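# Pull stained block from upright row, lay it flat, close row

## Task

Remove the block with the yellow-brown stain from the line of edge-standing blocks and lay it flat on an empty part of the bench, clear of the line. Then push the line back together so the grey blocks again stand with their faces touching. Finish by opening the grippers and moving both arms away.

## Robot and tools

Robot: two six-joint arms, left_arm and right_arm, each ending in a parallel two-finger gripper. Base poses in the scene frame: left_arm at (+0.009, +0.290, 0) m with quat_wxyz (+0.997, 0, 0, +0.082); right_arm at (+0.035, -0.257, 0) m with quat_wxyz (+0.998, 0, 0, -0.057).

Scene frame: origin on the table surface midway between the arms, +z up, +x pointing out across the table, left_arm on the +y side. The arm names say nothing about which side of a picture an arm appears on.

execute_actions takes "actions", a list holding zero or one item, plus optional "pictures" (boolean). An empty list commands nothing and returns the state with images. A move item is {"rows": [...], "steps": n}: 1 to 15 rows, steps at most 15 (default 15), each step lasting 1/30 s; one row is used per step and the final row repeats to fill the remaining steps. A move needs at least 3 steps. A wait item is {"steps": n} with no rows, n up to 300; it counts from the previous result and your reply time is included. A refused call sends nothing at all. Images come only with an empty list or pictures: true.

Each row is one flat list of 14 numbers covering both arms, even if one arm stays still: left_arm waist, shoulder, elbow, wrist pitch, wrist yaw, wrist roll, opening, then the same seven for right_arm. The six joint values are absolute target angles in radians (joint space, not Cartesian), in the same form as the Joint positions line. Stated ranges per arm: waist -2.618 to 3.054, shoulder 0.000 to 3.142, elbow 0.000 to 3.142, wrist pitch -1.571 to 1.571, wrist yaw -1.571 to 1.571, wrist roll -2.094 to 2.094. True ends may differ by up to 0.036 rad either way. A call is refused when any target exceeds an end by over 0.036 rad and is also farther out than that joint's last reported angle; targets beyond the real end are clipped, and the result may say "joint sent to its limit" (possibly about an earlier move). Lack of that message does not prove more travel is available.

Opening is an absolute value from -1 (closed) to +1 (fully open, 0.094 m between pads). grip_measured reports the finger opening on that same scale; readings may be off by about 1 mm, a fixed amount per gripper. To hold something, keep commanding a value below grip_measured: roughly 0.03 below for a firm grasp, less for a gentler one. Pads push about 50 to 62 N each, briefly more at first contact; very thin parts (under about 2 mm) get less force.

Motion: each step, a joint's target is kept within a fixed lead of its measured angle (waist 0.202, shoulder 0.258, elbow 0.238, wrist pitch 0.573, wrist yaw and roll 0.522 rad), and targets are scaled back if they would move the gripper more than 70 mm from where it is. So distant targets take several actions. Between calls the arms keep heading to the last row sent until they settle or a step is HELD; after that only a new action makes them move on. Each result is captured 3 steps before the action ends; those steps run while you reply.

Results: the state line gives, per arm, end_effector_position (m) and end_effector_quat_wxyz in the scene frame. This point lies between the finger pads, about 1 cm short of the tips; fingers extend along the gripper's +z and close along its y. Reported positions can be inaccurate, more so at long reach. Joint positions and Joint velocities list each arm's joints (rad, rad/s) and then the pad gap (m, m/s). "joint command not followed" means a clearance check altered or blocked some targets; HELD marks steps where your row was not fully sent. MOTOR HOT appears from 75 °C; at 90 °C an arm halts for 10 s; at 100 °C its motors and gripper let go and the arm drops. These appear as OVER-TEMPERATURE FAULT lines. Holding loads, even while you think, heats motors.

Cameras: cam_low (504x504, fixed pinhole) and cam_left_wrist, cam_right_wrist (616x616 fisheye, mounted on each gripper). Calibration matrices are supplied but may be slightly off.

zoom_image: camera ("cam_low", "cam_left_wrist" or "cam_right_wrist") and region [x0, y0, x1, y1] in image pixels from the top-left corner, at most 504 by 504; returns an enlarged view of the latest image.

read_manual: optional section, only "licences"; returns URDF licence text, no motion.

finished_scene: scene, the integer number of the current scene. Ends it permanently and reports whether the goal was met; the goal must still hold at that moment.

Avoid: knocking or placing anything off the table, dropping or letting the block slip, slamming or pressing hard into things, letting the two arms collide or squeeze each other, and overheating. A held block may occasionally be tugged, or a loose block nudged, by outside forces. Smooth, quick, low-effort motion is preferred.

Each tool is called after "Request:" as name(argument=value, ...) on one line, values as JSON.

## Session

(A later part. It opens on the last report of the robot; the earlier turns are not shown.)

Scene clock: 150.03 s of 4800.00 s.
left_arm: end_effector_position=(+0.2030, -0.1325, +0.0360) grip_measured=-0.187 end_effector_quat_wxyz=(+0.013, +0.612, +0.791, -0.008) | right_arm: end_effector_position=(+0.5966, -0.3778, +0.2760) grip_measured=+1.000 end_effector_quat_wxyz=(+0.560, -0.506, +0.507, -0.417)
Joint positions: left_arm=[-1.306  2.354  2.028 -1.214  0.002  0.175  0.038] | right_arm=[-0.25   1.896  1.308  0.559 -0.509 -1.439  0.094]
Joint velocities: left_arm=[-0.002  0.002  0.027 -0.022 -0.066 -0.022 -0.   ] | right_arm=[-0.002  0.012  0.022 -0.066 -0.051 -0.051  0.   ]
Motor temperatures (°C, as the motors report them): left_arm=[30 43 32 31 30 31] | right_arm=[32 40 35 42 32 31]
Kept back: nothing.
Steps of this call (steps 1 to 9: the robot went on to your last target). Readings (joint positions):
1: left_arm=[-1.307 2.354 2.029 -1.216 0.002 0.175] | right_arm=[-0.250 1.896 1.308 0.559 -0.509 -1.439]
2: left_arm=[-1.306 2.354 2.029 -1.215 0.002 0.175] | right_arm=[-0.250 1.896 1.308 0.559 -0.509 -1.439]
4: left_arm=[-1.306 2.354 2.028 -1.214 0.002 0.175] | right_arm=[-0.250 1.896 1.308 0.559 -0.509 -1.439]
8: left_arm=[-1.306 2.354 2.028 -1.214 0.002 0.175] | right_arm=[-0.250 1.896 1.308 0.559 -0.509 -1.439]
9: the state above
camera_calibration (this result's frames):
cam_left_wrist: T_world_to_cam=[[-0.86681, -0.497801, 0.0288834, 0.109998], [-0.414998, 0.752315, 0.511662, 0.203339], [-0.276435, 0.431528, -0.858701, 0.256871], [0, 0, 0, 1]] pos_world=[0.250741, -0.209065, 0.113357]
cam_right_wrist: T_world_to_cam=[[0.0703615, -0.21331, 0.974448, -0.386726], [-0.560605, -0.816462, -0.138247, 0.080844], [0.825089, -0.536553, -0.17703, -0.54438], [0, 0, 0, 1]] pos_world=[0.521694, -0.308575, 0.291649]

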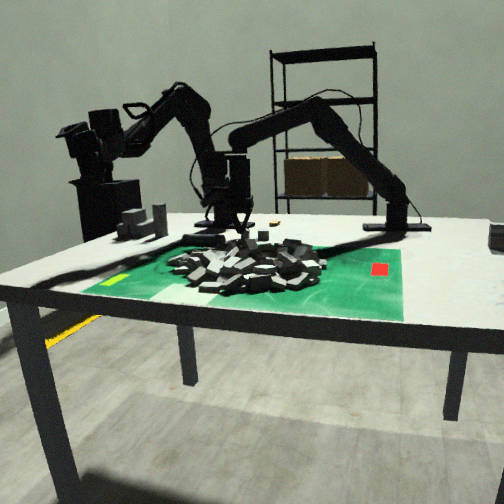

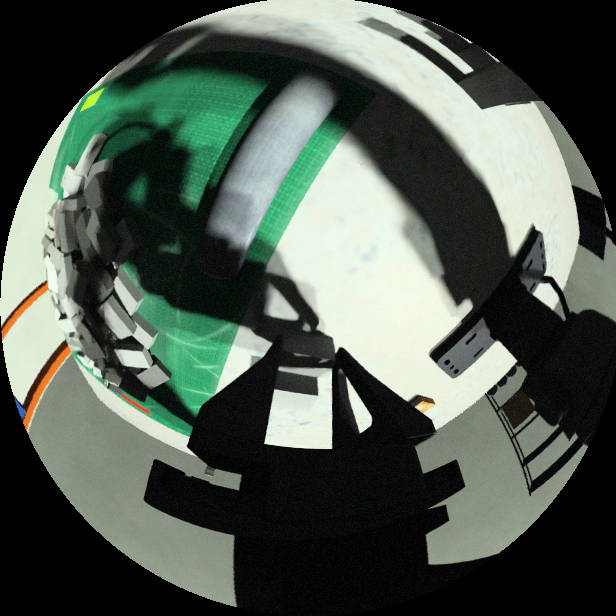

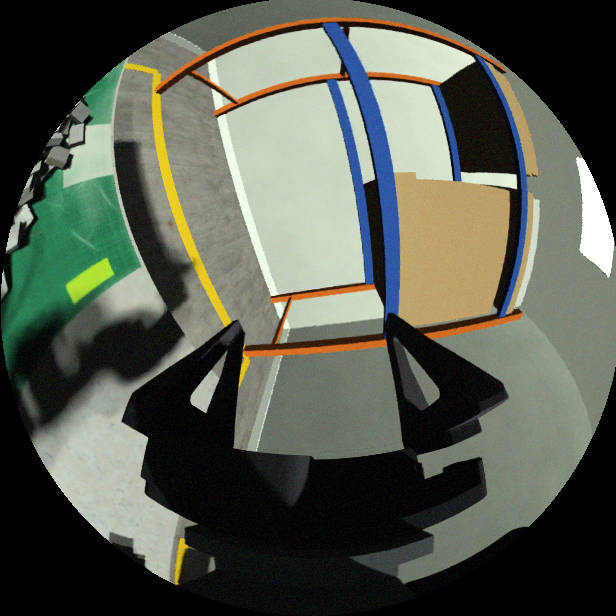

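Request:
execute_actions(actions=[{"rows": [[-1.2925,2.327,2.0136,-1.1986,0,0.1823,-0.205,-0.25,1.896,1.308,0.559,-0.516,-1.438,1],[-1.2907,2.326,2.0136,-1.1986,0,0.1823,-0.205,-0.25,1.896,1.308,0.559,-0.516,-1.438,1],[-1.2907,2.326,2.0136,-1.1986,0,0.1823,-0.205,-0.25,1.896,1.308,0.559,-0.516,-1.438,1],[-1.2903,2.3208,2.0058,-1.1965,0,0.1825,-0.205,-0.25,1.896,1.308,0.559,-0.516,-1.438,1],[-1.2898,2.3146,1.9951,-1.1919,0,0.1829,-0.205,-0.25,1.896,1.308,0.559,-0.516,-1.438,1],[-1.2894,2.3085,1.9844,-1.1874,0,0.1833,-0.205,-0.25,1.896,1.308,0.559,-0.516,-1.438,1],[-1.2889,2.3023,1.9737,-1.1828,0,0.1837,-0.205,-0.25,1.896,1.308,0.559,-0.516,-1.438,1],[-1.2884,2.2963,1.9633,-1.1785,0,0.1841,-0.205,-0.25,1.896,1.308,0.559,-0.516,-1.438,1],[-1.288,2.2905,1.9535,-1.1744,0,0.1846,-0.205,-0.25,1.896,1.308,0.559,-0.516,-1.438,1],[-1.2875,2.2848,1.9438,-1.1704,0,0.185,-0.205,-0.25,1.896,1.308,0.559,-0.516,-1.438,1],[-1.287,2.279,1.934,-1.1663,0,0.1854,-0.205,-0.25,1.896,1.308,0.559,-0.516,-1.438,1],[-1.2865,2.2733,1.9242,-1.1623,0,0.1858,-0.205,-0.25,1.896,1.308,0.559,-0.516,-1.438,1],[-1.2861,2.2675,1.9144,-1.1582,0,0.1862,-0.205,-0.25,1.896,1.308,0.559,-0.516,-1.438,1],[-1.2856,2.2618,1.9046,-1.1542,0,0.1867,-0.205,-0.25,1.896,1.308,0.559,-0.516,-1.438,1],[-1.2851,2.256,1.8948,-1.1501,0,0.1871,-0.205,-0.25,1.896,1.308,0.559,-0.516,-1.438,1]], "steps": 15}], pictures=false)

Request:
execute_actions(actions=[{"rows": [[-1.2846,2.2503,1.885,-1.1461,0,0.1875,-0.205,-0.25,1.896,1.308,0.559,-0.516,-1.438,1],[-1.2842,2.2449,1.8759,-1.1425,0,0.1879,-0.205,-0.25,1.896,1.308,0.559,-0.516,-1.438,1],[-1.2837,2.2394,1.8669,-1.1388,0,0.1883,-0.205,-0.25,1.896,1.308,0.559,-0.516,-1.438,1],[-1.2832,2.234,1.8578,-1.1352,0,0.1888,-0.205,-0.25,1.896,1.308,0.559,-0.516,-1.438,1],[-1.2828,2.2294,1.8502,-1.1322,0,0.1891,-0.205,-0.25,1.896,1.308,0.559,-0.516,-1.438,1],[-1.2824,2.2249,1.8427,-1.1291,0,0.1895,-0.205,-0.25,1.896,1.308,0.559,-0.516,-1.438,1],[-1.2821,2.2212,1.8366,-1.1267,0,0.1897,-0.205,-0.25,1.896,1.308,0.559,-0.516,-1.438,1],[-1.2818,2.2176,1.8306,-1.1243,0,0.190,-0.205,-0.25,1.896,1.308,0.559,-0.516,-1.438,1],[-1.2816,2.2149,1.826,-1.1225,0,0.1902,-0.205,-0.25,1.896,1.308,0.559,-0.516,-1.438,1],[-1.2814,2.2131,1.823,-1.1213,0,0.1904,-0.205,-0.25,1.896,1.308,0.559,-0.516,-1.438,1],[-1.2812,2.2113,1.820,-1.120,0,0.1905,-0.205,-0.25,1.896,1.308,0.559,-0.516,-1.438,1],[-1.2812,2.2103,1.8185,-1.1194,0,0.1906,-0.205,-0.25,1.896,1.308,0.559,-0.516,-1.438,1]], "steps": 15}], pictures=false)

Request:
execute_actions(actions=[{"steps": 6}], pictures=true)

Request:
zoom_image(camera="cam_low", region=[226, 214, 272, 246])

Request:
zoom_image(camera="cam_left_wrist", region=[250, 320, 350, 420])

Scene clock: 151.97 s of 4800.00 s.
left_arm: end_effector_position=(+0.2029, -0.1227, +0.0358) grip_measured=-0.187 end_effector_quat_wxyz=(+0.013, +0.609, +0.793, -0.008) | right_arm: end_effector_position=(+0.5966, -0.3778, +0.2760) grip_measured=+1.000 end_effector_quat_wxyz=(+0.560, -0.506, +0.507, -0.417)
Joint positions: left_arm=[-1.298  2.311  1.954 -1.182  0.002  0.177  0.038] | right_arm=[-0.25   1.896  1.308  0.559 -0.509 -1.439  0.094]
Joint velocities: left_arm=[ 0.032 -0.154 -0.295  0.11  -0.022  0.037  0.001] | right_arm=[-0.012 -0.002 -0.012 -0.066  0.066 -0.037  0.   ]
Motor temperatures (°C, as the motors report them): left_arm=[30 43 32 31 30 31] | right_arm=[32 41 35 42 32 31]
Steps of this call (steps 1 to 15: the robot went on to your last target; steps 16 to 46: nothing new was sent; steps 47 to 58: the first 12 steps of this action). Readings (joint positions):
47: left_arm=[-1.306 2.354 2.028 -1.214 0.002 0.175] | right_arm=[-0.250 1.896 1.308 0.559 -0.509 -1.439]
48: left_arm=[-1.306 2.354 2.028 -1.214 0.002 0.175] | right_arm=[-0.250 1.896 1.308 0.559 -0.509 -1.439]
50: left_arm=[-1.306 2.354 2.028 -1.214 0.002 0.175] | right_arm=[-0.250 1.896 1.308 0.559 -0.509 -1.439]
54: left_arm=[-1.303 2.334 1.995 -1.197 0.002 0.176] | right_arm=[-0.250 1.896 1.308 0.559 -0.509 -1.439]
58: the state above

Scene clock: 152.47 s of 4800.00 s.
left_arm: end_effector_position=(+0.1982, -0.1073, +0.0353) grip_measured=-0.187 end_effector_quat_wxyz=(+0.013, +0.609, +0.793, -0.008) | right_arm: end_effector_position=(+0.5966, -0.3778, +0.2760) grip_measured=+1.000 end_effector_quat_wxyz=(+0.560, -0.506, +0.507, -0.417)
Joint positions: left_arm=[-1.292  2.242  1.835 -1.134  0.002  0.183  0.038] | right_arm=[-0.25   1.896  1.308  0.559 -0.509 -1.439  0.094]
Joint velocities: left_arm=[ 0.007 -0.046 -0.1    0.037 -0.007 -0.051  0.001] | right_arm=[ 0.002 -0.002 -0.012 -0.022  0.007 -0.037  0.   ]
Motor temperatures (°C, as the motors report them): left_arm=[30 43 32 31 30 31] | right_arm=[32 41 35 42 32 31]
Steps of this call (steps 1 to 3: the last 3 steps of your previous action; steps 4 to 15: the first 12 steps of this action). Readings (joint positions):
4: left_arm=[-1.295 2.288 1.914 -1.166 0.002 0.179] | right_arm=[-0.250 1.896 1.308 0.559 -0.509 -1.439]
5: left_arm=[-1.295 2.283 1.905 -1.163 0.002 0.179] | right_arm=[-0.250 1.896 1.308 0.559 -0.509 -1.439]
7: left_arm=[-1.295 2.272 1.886 -1.155 0.002 0.180] | right_arm=[-0.250 1.896 1.308 0.559 -0.509 -1.439]
11: left_arm=[-1.293 2.253 1.854 -1.142 0.002 0.182] | right_arm=[-0.250 1.896 1.308 0.559 -0.509 -1.439]
15: the state above

Scene clock: 152.67 s of 4800.00 s.
left_arm: end_effector_position=(+0.1983, -0.1075, +0.0353) grip_measured=-0.187 end_effector_quat_wxyz=(+0.014, +0.610, +0.793, -0.009) | right_arm: end_effector_position=(+0.5966, -0.3778, +0.2760) grip_measured=+1.000 end_effector_quat_wxyz=(+0.560, -0.506, +0.507, -0.417)
Joint positions: left_arm=[-1.292  2.239  1.831 -1.129  0.002  0.183  0.038] | right_arm=[-0.25   1.896  1.308  0.559 -0.509 -1.439  0.094]
Joint velocities: left_arm=[ 0.002 -0.007  0.002 -0.051 -0.037  0.051 -0.   ] | right_arm=[ 0.007 -0.002 -0.007 -0.066  0.007 -0.051  0.   ]
Motor temperatures (°C, as the motors report them): left_arm=[30 43 32 31 30 31] | right_arm=[32 41 35 42 32 31]
Kept back: nothing.
Steps of this call (steps 1 to 3: the last 3 steps of your previous action; steps 4 to 6: the robot went on to your last target). Readings (joint positions):
1: left_arm=[-1.292 2.241 1.833 -1.132 0.002 0.183] | right_arm=[-0.250 1.896 1.308 0.559 -0.509 -1.439]
2: left_arm=[-1.292 2.240 1.832 -1.130 0.002 0.183] | right_arm=[-0.250 1.896 1.308 0.559 -0.509 -1.439]
4: left_arm=[-1.292 2.239 1.831 -1.130 0.002 0.183] | right_arm=[-0.250 1.896 1.308 0.559 -0.509 -1.439]
6: the state above
camera_calibration (this result's frames):
cam_left_wrist: T_world_to_cam=[[-0.863785, -0.503013, 0.0292113, 0.117248], [-0.420019, 0.750865, 0.509692, 0.183911], [-0.278315, 0.427995, -0.859861, 0.244236], [0, 0, 0, 1]] pos_world=[0.246498, -0.183647, 0.112846]
cam_right_wrist: T_world_to_cam=[[0.0703615, -0.21331, 0.974448, -0.386726], [-0.560605, -0.816462, -0.138247, 0.080844], [0.825089, -0.536553, -0.17703, -0.54438], [0, 0, 0, 1]] pos_world=[0.521694, -0.308575, 0.291649]

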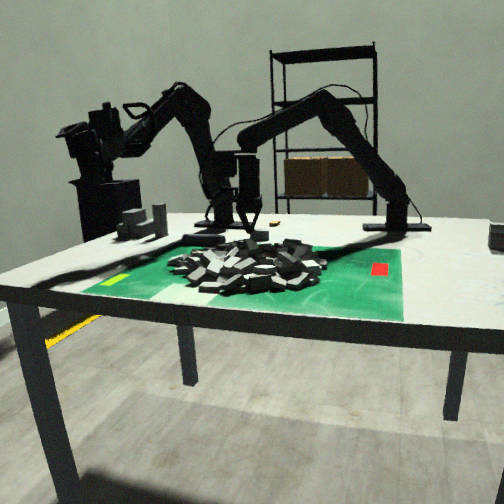

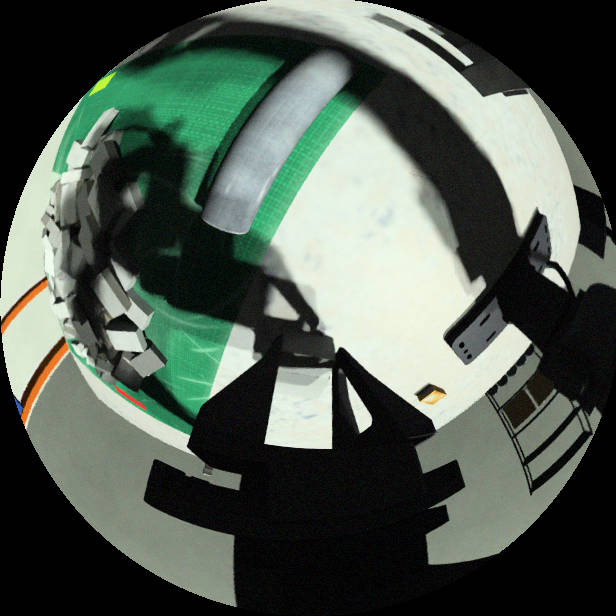

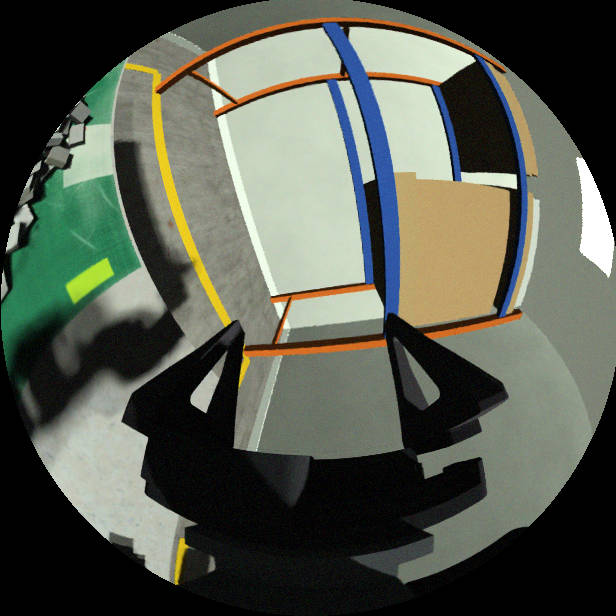

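Region (226, 214, 272, 246) of cam_low's 504x504 image, scaled by 10.957, with more detail than that image has; it fills the top 351 rows of this view, and the rest is white.

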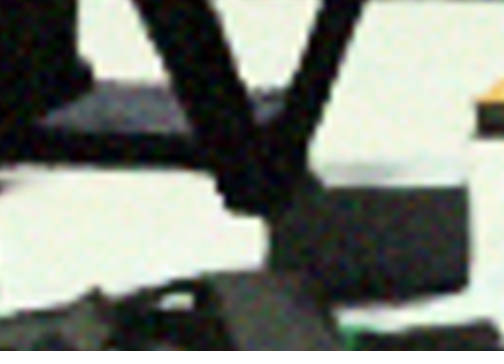

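Region (250, 320, 350, 420) of cam_left_wrist's 616x616 image, scaled by 5.040, with more detail than that image has.

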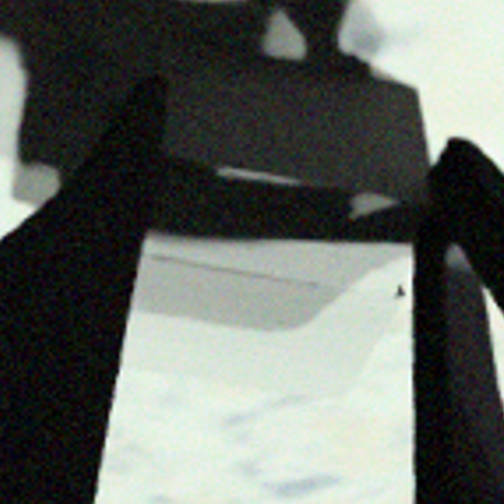

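Request:
execute_actions(actions=[{"rows": [[-1.2812,2.209,1.8165,-1.1194,0,0.1906,-0.205,-0.25,1.896,1.308,0.559,-0.516,-1.438,1],[-1.2812,2.2078,1.8145,-1.1194,0,0.1906,-0.205,-0.25,1.896,1.308,0.559,-0.516,-1.438,1],[-1.2812,2.2066,1.8125,-1.1194,0,0.1906,-0.205,-0.25,1.896,1.308,0.559,-0.516,-1.438,1],[-1.2812,2.2056,1.8108,-1.1194,0,0.1906,-0.205,-0.25,1.896,1.308,0.559,-0.516,-1.438,1]], "steps": 10}], pictures=false)

Request:
execute_actions(actions=[], pictures=true)

Request:
zoom_image(camera="cam_left_wrist", region=[250, 320, 350, 420])

Request:
zoom_image(camera="cam_low", region=[226, 214, 272, 246])

Scene clock: 153.70 s of 4800.00 s.
left_arm: end_effector_position=(+0.1983, -0.1074, +0.0352) grip_measured=-0.187 end_effector_quat_wxyz=(+0.014, +0.610, +0.793, -0.009) | right_arm: end_effector_position=(+0.5966, -0.3778, +0.2760) grip_measured=+1.000 end_effector_quat_wxyz=(+0.560, -0.506, +0.507, -0.417)
Joint positions: left_arm=[-1.292  2.239  1.831 -1.129  0.002  0.183  0.038] | right_arm=[-0.25   1.896  1.308  0.559 -0.509 -1.439  0.094]
Joint velocities: left_arm=[-0.002  0.002  0.012 -0.066  0.022 -0.022  0.001] | right_arm=[ 0.002  0.007 -0.007  0.051  0.007  0.022  0.   ]
Motor temperatures (°C, as the motors report them): left_arm=[30 44 32 31 30 31] | right_arm=[32 41 35 42 32 31]
Steps of this call (steps 1 to 15: the robot went on to your last target; steps 16 to 24: nothing new was sent; steps 25 to 31: the first 7 steps of this action). Readings (joint positions):
25: left_arm=[-1.292 2.239 1.831 -1.129 0.002 0.183] | right_arm=[-0.250 1.896 1.308 0.559 -0.509 -1.439]
26: left_arm=[-1.292 2.239 1.831 -1.129 0.002 0.183] | right_arm=[-0.250 1.896 1.308 0.559 -0.509 -1.439]
28: left_arm=[-1.292 2.239 1.831 -1.129 0.002 0.183] | right_arm=[-0.250 1.896 1.308 0.559 -0.509 -1.439]
31: the state above

Scene clock: 153.80 s of 4800.00 s.
left_arm: end_effector_position=(+0.1983, -0.1074, +0.0352) grip_measured=-0.187 end_effector_quat_wxyz=(+0.014, +0.610, +0.793, -0.009) | right_arm: end_effector_position=(+0.5966, -0.3778, +0.2760) grip_measured=+1.000 end_effector_quat_wxyz=(+0.560, -0.506, +0.507, -0.417)
Joint positions: left_arm=[-1.292  2.239  1.831 -1.129  0.002  0.183  0.038] | right_arm=[-0.25   1.896  1.308  0.559 -0.509 -1.439  0.094]
Joint velocities: left_arm=[-0.017 -0.007 -0.007 -0.11   0.022 -0.007  0.   ] | right_arm=[ 0.012 -0.002 -0.012  0.095 -0.022 -0.081  0.   ]
Motor temperatures (°C, as the motors report them): left_arm=[30 44 32 31 30 31] | right_arm=[32 41 35 42 32 31]
Kept back: nothing.
Steps of this call (steps 1 to 3: the last 3 steps of your previous action). Readings (joint positions):
1: left_arm=[-1.292 2.239 1.831 -1.129 0.002 0.183] | right_arm=[-0.250 1.896 1.308 0.559 -0.509 -1.439]
2: left_arm=[-1.292 2.239 1.831 -1.129 0.002 0.183] | right_arm=[-0.250 1.896 1.308 0.559 -0.509 -1.439]
3: the state above
camera_calibration (this result's frames):
cam_left_wrist: T_world_to_cam=[[-0.86378, -0.503023, 0.029179, 0.117259], [-0.419936, 0.750689, 0.510019, 0.183819], [-0.278456, 0.428291, -0.859668, 0.244149], [0, 0, 0, 1]] pos_world=[0.246463, -0.183574, 0.112714]
cam_right_wrist: T_world_to_cam=[[0.0703615, -0.21331, 0.974448, -0.386726], [-0.560605, -0.816462, -0.138247, 0.080844], [0.825089, -0.536553, -0.17703, -0.54438], [0, 0, 0, 1]] pos_world=[0.521694, -0.308575, 0.291649]

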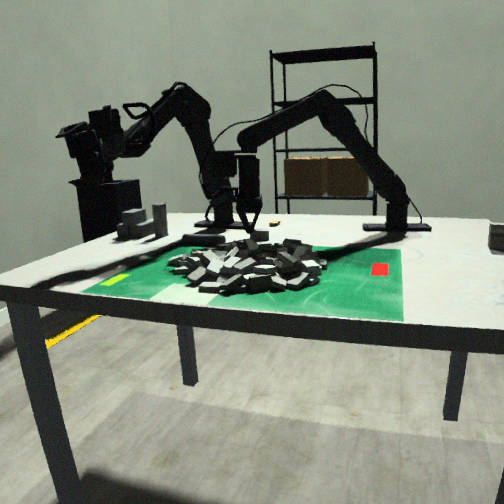

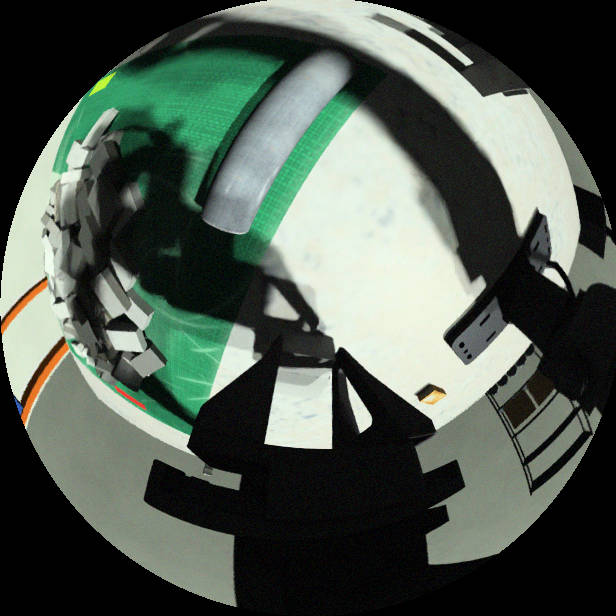

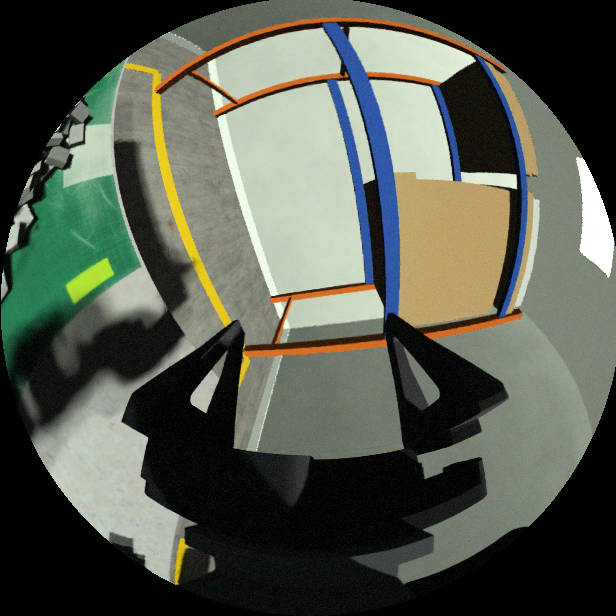

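Region (250, 320, 350, 420) of cam_left_wrist's 616x616 image, scaled by 5.040, with more detail than that image has.

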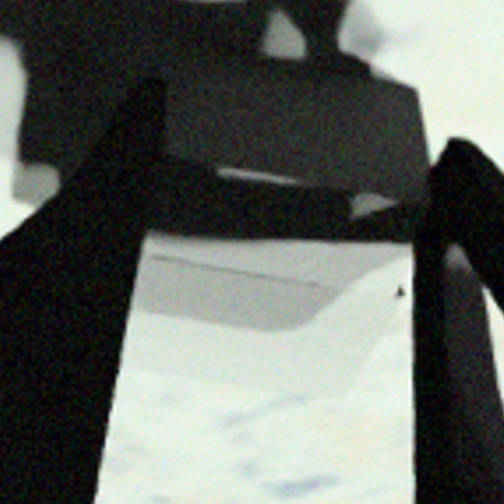

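Region (226, 214, 272, 246) of cam_low's 504x504 image, scaled by 10.957, with more detail than that image has; it fills the top 351 rows of this view, and the rest is white.

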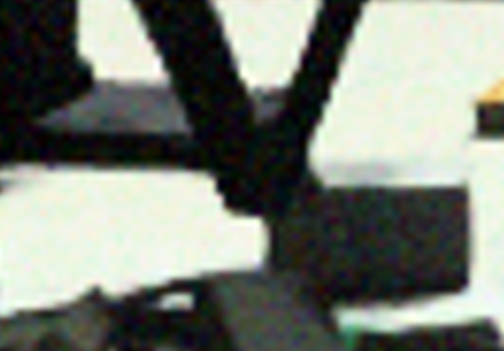

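Request:
execute_actions(actions=[{"rows": [[-1.2812,2.2103,1.8185,-1.128,0,0.1906,-0.205,-0.25,1.896,1.308,0.559,-0.516,-1.438,1],[-1.2812,2.2103,1.8185,-1.134,0,0.1906,-0.205,-0.25,1.896,1.308,0.559,-0.516,-1.438,1],[-1.2812,2.2103,1.8185,-1.138,0,0.1906,-0.205,-0.25,1.896,1.308,0.559,-0.516,-1.438,1],[-1.2812,2.2103,1.8185,-1.141,0,0.1906,-0.205,-0.25,1.896,1.308,0.559,-0.516,-1.438,1]], "steps": 15}], pictures=true)

Request:
zoom_image(camera="cam_left_wrist", region=[250, 320, 350, 420])

Scene clock: 154.83 s of 4800.00 s.
left_arm: end_effector_position=(+0.1983, -0.1074, +0.0352) grip_measured=-0.187 end_effector_quat_wxyz=(+0.014, +0.610, +0.792, -0.009) | right_arm: end_effector_position=(+0.5966, -0.3778, +0.2760) grip_measured=+1.000 end_effector_quat_wxyz=(+0.560, -0.506, +0.507, -0.417)
Joint positions: left_arm=[-1.292  2.239  1.831 -1.129  0.002  0.183  0.038] | right_arm=[-0.25   1.896  1.308  0.559 -0.509 -1.439  0.094]
Joint velocities: left_arm=[-0.017  0.017 -0.007  0.007  0.022 -0.022 -0.001] | right_arm=[ 0.007  0.002 -0.017  0.007 -0.022  0.066  0.   ]
Motor temperatures (°C, as the motors report them): left_arm=[30 44 32 31 30 31] | right_arm=[32 41 35 42 32 31]
Steps of this call (steps 1 to 15: the robot went on to your last target; steps 16 to 19: nothing new was sent; steps 20 to 31: the first 12 steps of this action). Readings (joint positions):
20: left_arm=[-1.292 2.239 1.831 -1.129 0.002 0.183] | right_arm=[-0.250 1.896 1.308 0.559 -0.509 -1.439]
21: left_arm=[-1.292 2.239 1.831 -1.129 0.002 0.183] | right_arm=[-0.250 1.896 1.308 0.559 -0.509 -1.439]
23: left_arm=[-1.292 2.239 1.831 -1.129 0.002 0.183] | right_arm=[-0.250 1.896 1.308 0.559 -0.509 -1.439]
27: left_arm=[-1.292 2.239 1.831 -1.129 0.002 0.183] | right_arm=[-0.250 1.896 1.308 0.559 -0.509 -1.439]
31: the state above
camera_calibration (this result's frames):
cam_left_wrist: T_world_to_cam=[[-0.863972, -0.502694, 0.0291666, 0.117333], [-0.419655, 0.750847, 0.510018, 0.18378], [-0.278283, 0.428401, -0.859669, 0.244126], [0, 0, 0, 1]] pos_world=[0.246433, -0.183592, 0.112715]
cam_right_wrist: T_world_to_cam=[[0.0703615, -0.21331, 0.974448, -0.386726], [-0.560605, -0.816462, -0.138247, 0.080844], [0.825089, -0.536553, -0.17703, -0.54438], [0, 0, 0, 1]] pos_world=[0.521694, -0.308575, 0.291649]

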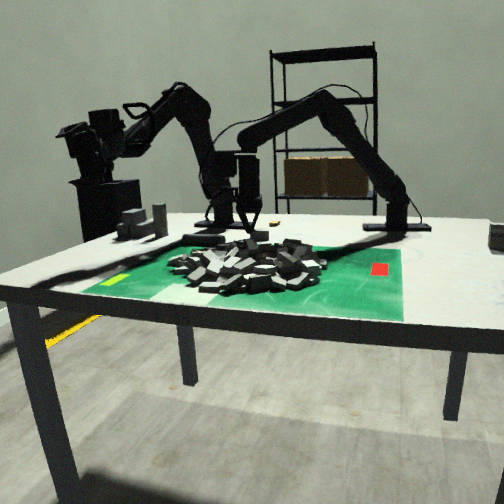

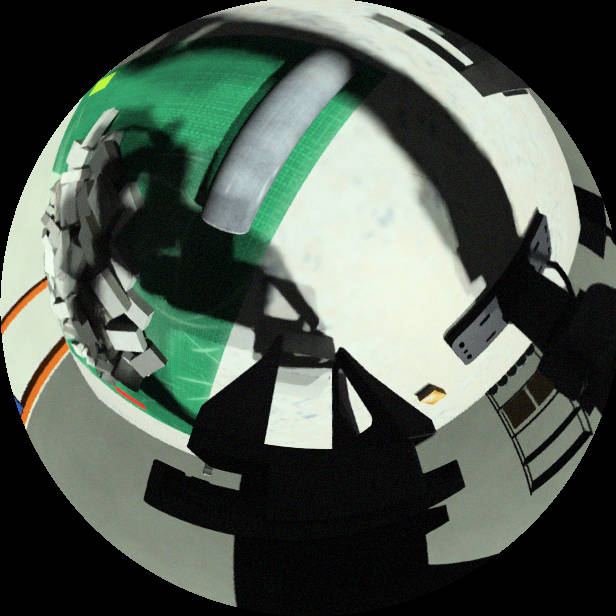

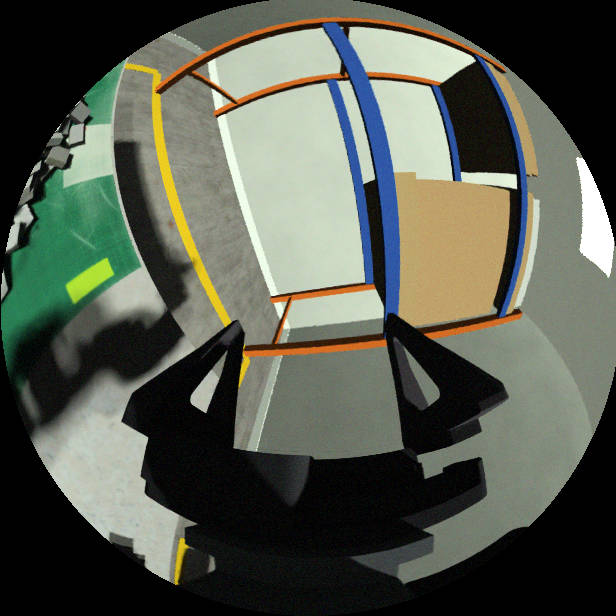

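Region (250, 320, 350, 420) of cam_left_wrist's 616x616 image, scaled by 5.040, with more detail than that image has.

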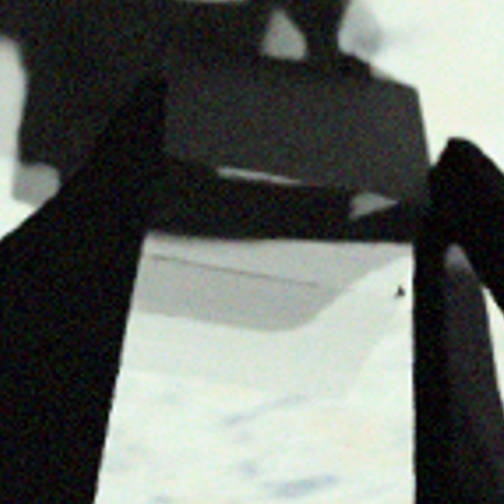

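Request:
execute_actions(actions=[{"rows": [[-1.2812,2.2103,1.8185,-1.141,0,0.182,-0.205,-0.25,1.896,1.308,0.559,-0.516,-1.438,1],[-1.2812,2.2103,1.8185,-1.141,0,0.174,-0.205,-0.25,1.896,1.308,0.559,-0.516,-1.438,1],[-1.2812,2.2103,1.8185,-1.141,0,0.168,-0.205,-0.25,1.896,1.308,0.559,-0.516,-1.438,1],[-1.2812,2.2103,1.8185,-1.141,0,0.163,-0.205,-0.25,1.896,1.308,0.559,-0.516,-1.438,1],[-1.2812,2.2103,1.8185,-1.141,0,0.159,-0.205,-0.25,1.896,1.308,0.559,-0.516,-1.438,1]], "steps": 15}], pictures=true)

Request:
zoom_image(camera="cam_left_wrist", region=[250, 320, 350, 420])

Scene clock: 156.13 s of 4800.00 s.
left_arm: end_effector_position=(+0.1982, -0.1073, +0.0352) grip_measured=-0.187 end_effector_quat_wxyz=(+0.014, +0.604, +0.797, -0.009) | right_arm: end_effector_position=(+0.5966, -0.3778, +0.2760) grip_measured=+1.000 end_effector_quat_wxyz=(+0.560, -0.506, +0.507, -0.417)
Joint positions: left_arm=[-1.292  2.239  1.831 -1.13   0.002  0.169  0.038] | right_arm=[-0.25   1.896  1.308  0.559 -0.509 -1.439  0.094]
Joint velocities: left_arm=[-0.027 -0.007  0.017 -0.022 -0.007 -0.007  0.001] | right_arm=[-0.012 -0.002 -0.002  0.022 -0.007  0.066  0.   ]
Motor temperatures (°C, as the motors report them): left_arm=[30 44 32 31 30 31] | right_arm=[32 41 35 42 32 31]
Steps of this call (steps 1 to 3: the last 3 steps of your previous action; steps 4 to 15: the robot went on to your last target; steps 16 to 27: nothing new was sent; steps 28 to 39: the first 12 steps of this action). Readings (joint positions):
28: left_arm=[-1.292 2.239 1.831 -1.129 0.002 0.183] | right_arm=[-0.250 1.896 1.308 0.559 -0.509 -1.439]
29: left_arm=[-1.292 2.239 1.831 -1.129 0.002 0.183] | right_arm=[-0.250 1.896 1.308 0.559 -0.509 -1.439]
31: left_arm=[-1.292 2.239 1.831 -1.129 0.002 0.180] | right_arm=[-0.250 1.896 1.308 0.559 -0.509 -1.439]
35: left_arm=[-1.292 2.239 1.831 -1.130 0.002 0.172] | right_arm=[-0.250 1.896 1.308 0.559 -0.509 -1.439]
39: the state above
camera_calibration (this result's frames):
cam_left_wrist: T_world_to_cam=[[-0.856384, -0.515489, 0.0296124, 0.114448], [-0.430457, 0.74444, 0.510407, 0.18514], [-0.285154, 0.424357, -0.859423, 0.244995], [0, 0, 0, 1]] pos_world=[0.247568, -0.182795, 0.112669]
cam_right_wrist: T_world_to_cam=[[0.0703615, -0.21331, 0.974448, -0.386726], [-0.560605, -0.816462, -0.138247, 0.080844], [0.825089, -0.536553, -0.17703, -0.54438], [0, 0, 0, 1]] pos_world=[0.521694, -0.308575, 0.291649]

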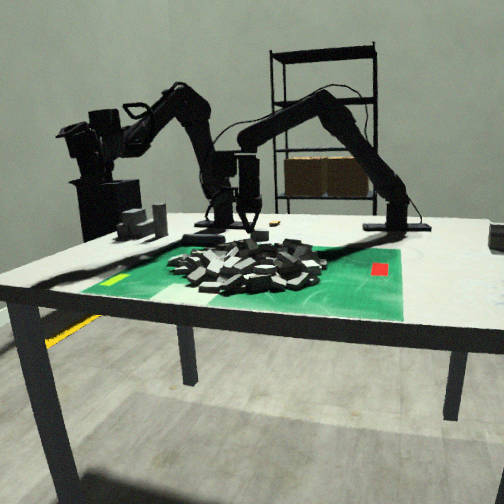

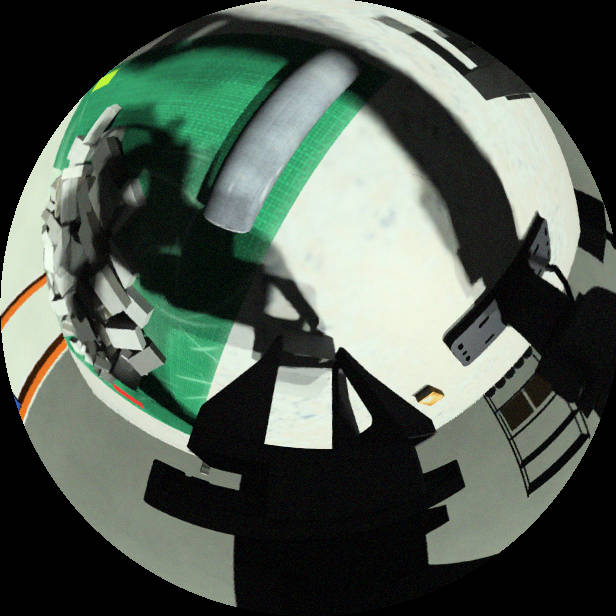

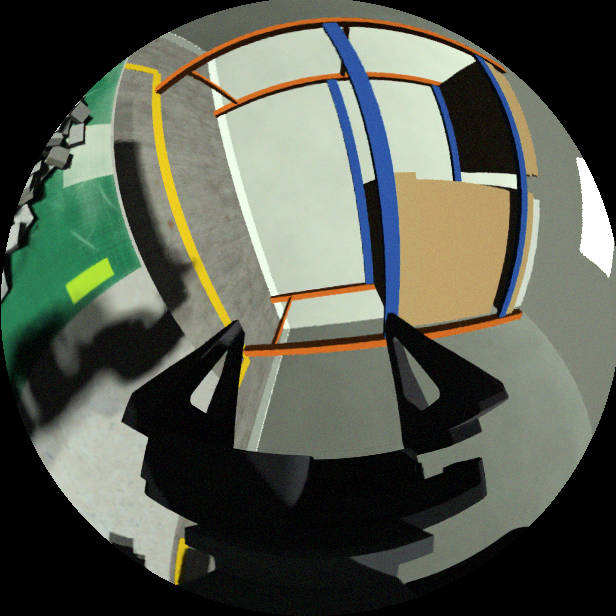

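Region (250, 320, 350, 420) of cam_left_wrist's 616x616 image, scaled by 5.040, with more detail than that image has.

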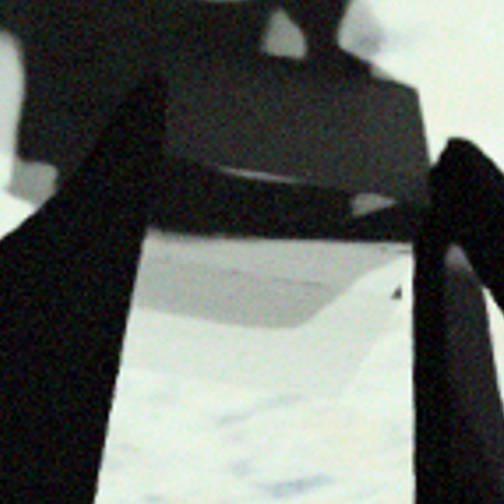

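Request:
execute_actions(actions=[{"rows": [[-1.2812,2.2103,1.8185,-1.137,0,0.162,-0.18,-0.25,1.896,1.308,0.559,-0.516,-1.438,1],[-1.2812,2.2103,1.8185,-1.137,0,0.162,-0.165,-0.25,1.896,1.308,0.559,-0.516,-1.438,1],[-1.2812,2.2103,1.8185,-1.137,0,0.162,-0.15,-0.25,1.896,1.308,0.559,-0.516,-1.438,1],[-1.2812,2.2103,1.8185,-1.137,0,0.162,-0.135,-0.25,1.896,1.308,0.559,-0.516,-1.438,1],[-1.2812,2.2103,1.8185,-1.137,0,0.162,-0.12,-0.25,1.896,1.308,0.559,-0.516,-1.438,1],[-1.2812,2.2103,1.8185,-1.137,0,0.162,-0.105,-0.25,1.896,1.308,0.559,-0.516,-1.438,1],[-1.2812,2.2103,1.8185,-1.137,0,0.162,-0.085,-0.25,1.896,1.308,0.559,-0.516,-1.438,1],[-1.2812,2.2103,1.8185,-1.137,0,0.162,-0.05,-0.25,1.896,1.308,0.559,-0.516,-1.438,1],[-1.2812,2.2103,1.8185,-1.137,0,0.162,-0.01,-0.25,1.896,1.308,0.559,-0.516,-1.438,1],[-1.2812,2.2103,1.8185,-1.137,0,0.162,0.04,-0.25,1.896,1.308,0.559,-0.516,-1.438,1],[-1.2812,2.2103,1.8185,-1.137,0,0.162,0.09,-0.25,1.896,1.308,0.559,-0.516,-1.438,1],[-1.2812,2.2103,1.8185,-1.137,0,0.162,0.14,-0.25,1.896,1.308,0.559,-0.516,-1.438,1]], "steps": 15}], pictures=true)

Request:
zoom_image(camera="cam_left_wrist", region=[250, 320, 350, 420])

Request:
zoom_image(camera="cam_low", region=[226, 214, 272, 246])

Scene clock: 157.70 s of 4800.00 s.
left_arm: end_effector_position=(+0.1982, -0.1073, +0.0352) grip_measured=+0.115 end_effector_quat_wxyz=(+0.014, +0.603, +0.798, -0.009) | right_arm: end_effector_position=(+0.5966, -0.3778, +0.2760) grip_measured=+1.000 end_effector_quat_wxyz=(+0.560, -0.506, +0.507, -0.417)
Joint positions: left_arm=[-1.292  2.239  1.831 -1.13   0.002  0.167  0.052] | right_arm=[-0.25   1.896  1.308  0.559 -0.509 -1.439  0.094]
Joint velocities: left_arm=[ 0.012  0.002 -0.012 -0.081 -0.007  0.022  0.047] | right_arm=[-0.012  0.012  0.002  0.022  0.007  0.022  0.   ]
Motor temperatures (°C, as the motors report them): left_arm=[30 45 32 31 30 31] | right_arm=[32 41 35 42 32 31]
Steps of this call (steps 1 to 3: the last 3 steps of your previous action; steps 4 to 15: the robot went on to your last target; steps 16 to 35: nothing new was sent; steps 36 to 47: the first 12 steps of this action). Readings (joint positions):
36: left_arm=[-1.292 2.239 1.831 -1.130 0.002 0.167] | right_arm=[-0.250 1.896 1.308 0.559 -0.509 -1.439]
37: left_arm=[-1.292 2.239 1.831 -1.130 0.002 0.167] | right_arm=[-0.250 1.896 1.308 0.559 -0.509 -1.439]
39: left_arm=[-1.292 2.239 1.831 -1.130 0.002 0.167] | right_arm=[-0.250 1.896 1.308 0.559 -0.509 -1.439]
43: left_arm=[-1.292 2.239 1.831 -1.130 0.002 0.167] | right_arm=[-0.250 1.896 1.308 0.559 -0.509 -1.439]
47: the state above
camera_calibration (this result's frames):
cam_left_wrist: T_world_to_cam=[[-0.855398, -0.51712, 0.0296736, 0.114075], [-0.431846, 0.74363, 0.510415, 0.185328], [-0.286012, 0.423794, -0.859416, 0.245105], [0, 0, 0, 1]] pos_world=[0.247716, -0.182699, 0.112667]
cam_right_wrist: T_world_to_cam=[[0.0703615, -0.21331, 0.974448, -0.386726], [-0.560605, -0.816462, -0.138247, 0.080844], [0.825089, -0.536553, -0.17703, -0.54438], [0, 0, 0, 1]] pos_world=[0.521694, -0.308575, 0.291649]

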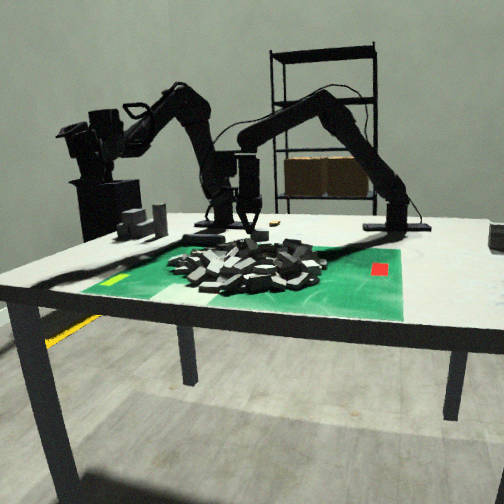

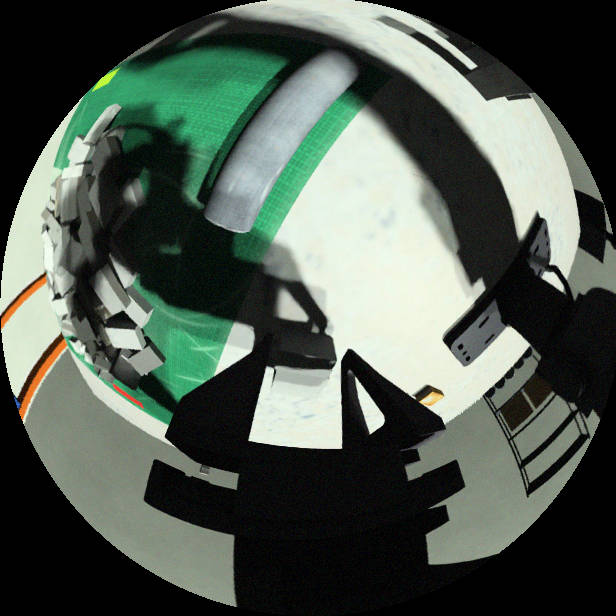

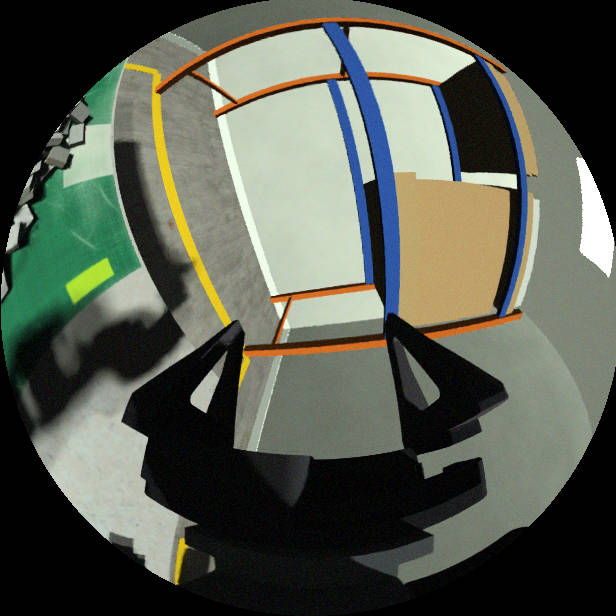

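Region (250, 320, 350, 420) of cam_left_wrist's 616x616 image, scaled by 5.040, with more detail than that image has.

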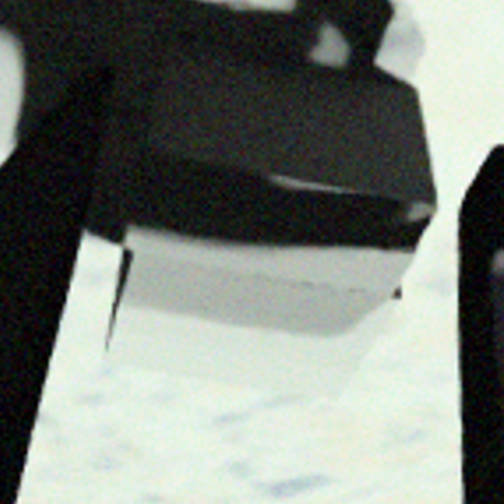

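Region (226, 214, 272, 246) of cam_low's 504x504 image, scaled by 10.957, with more detail than that image has; it fills the top 351 rows of this view, and the rest is white.

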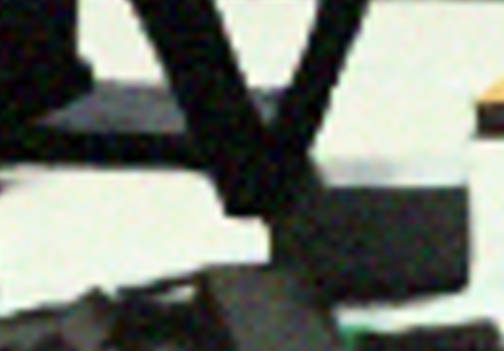

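Request:
execute_actions(actions=[])

Scene clock: 158.33 s of 4800.00 s.
left_arm: end_effector_position=(+0.1982, -0.1073, +0.0352) grip_measured=+0.139 end_effector_quat_wxyz=(+0.014, +0.603, +0.798, -0.009) | right_arm: end_effector_position=(+0.5966, -0.3778, +0.2760) grip_measured=+1.000 end_effector_quat_wxyz=(+0.560, -0.506, +0.507, -0.417)
Joint positions: left_arm=[-1.292  2.239  1.831 -1.13   0.002  0.167  0.053] | right_arm=[-0.25   1.896  1.308  0.559 -0.509 -1.439  0.094]
Joint velocities: left_arm=[-0.002 -0.007  0.002  0.022 -0.037  0.037 -0.   ] | right_arm=[-0.002 -0.007 -0.007 -0.022 -0.051 -0.051  0.   ]
Motor temperatures (°C, as the motors report them): left_arm=[30 45 32 31 30 31] | right_arm=[32 41 35 42 32 31]
Kept back: nothing.
Steps of this call (steps 1 to 3: the last 3 steps of your previous action; steps 4 to 15: the robot went on to your last target; steps 16 to 19: nothing new was sent). Readings (joint positions):
1: left_arm=[-1.292 2.239 1.831 -1.130 0.002 0.167] | right_arm=[-0.250 1.896 1.308 0.559 -0.509 -1.439]
2: left_arm=[-1.292 2.239 1.831 -1.130 0.002 0.167] | right_arm=[-0.250 1.896 1.308 0.559 -0.509 -1.439]
4: left_arm=[-1.292 2.239 1.831 -1.130 0.002 0.167] | right_arm=[-0.250 1.896 1.308 0.559 -0.509 -1.439]
8: left_arm=[-1.292 2.239 1.831 -1.130 0.002 0.167] | right_arm=[-0.250 1.896 1.308 0.559 -0.509 -1.439]
19: the state above
All arms were judged still, so your last target was given up. Only a new action makes them travel on or press farther. Fingers that are still opening or closing keep moving.
camera_calibration (this result's frames):
cam_left_wrist: T_world_to_cam=[[-0.855398, -0.51712, 0.0296736, 0.114075], [-0.431846, 0.74363, 0.510415, 0.185328], [-0.286012, 0.423794, -0.859416, 0.245105], [0, 0, 0, 1]] pos_world=[0.247716, -0.182699, 0.112667]
cam_right_wrist: T_world_to_cam=[[0.0703615, -0.21331, 0.974448, -0.386726], [-0.560605, -0.816462, -0.138247, 0.080844], [0.825089, -0.536553, -0.17703, -0.54438], [0, 0, 0, 1]] pos_world=[0.521694, -0.308575, 0.291649]

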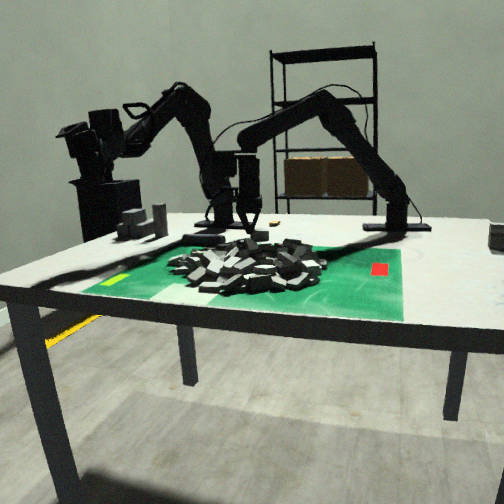

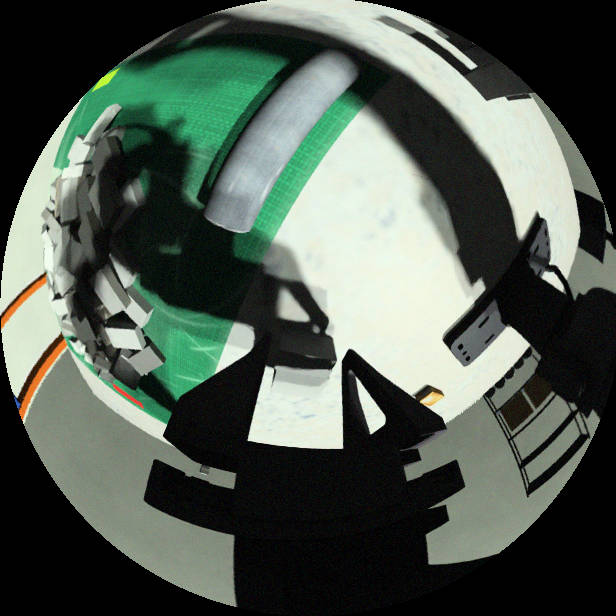

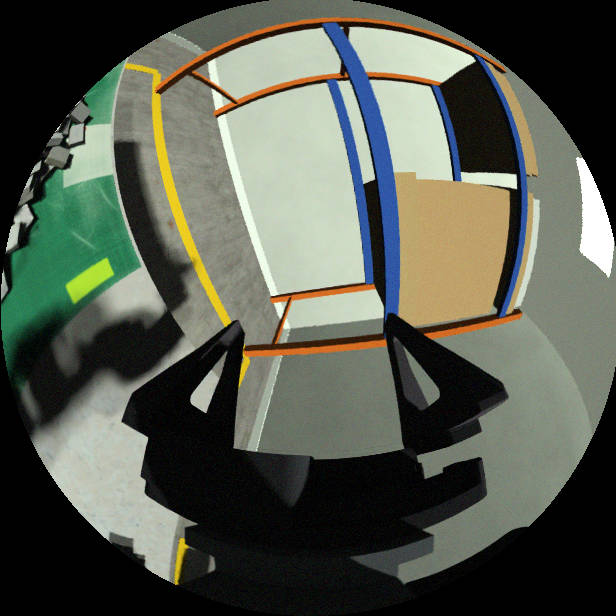

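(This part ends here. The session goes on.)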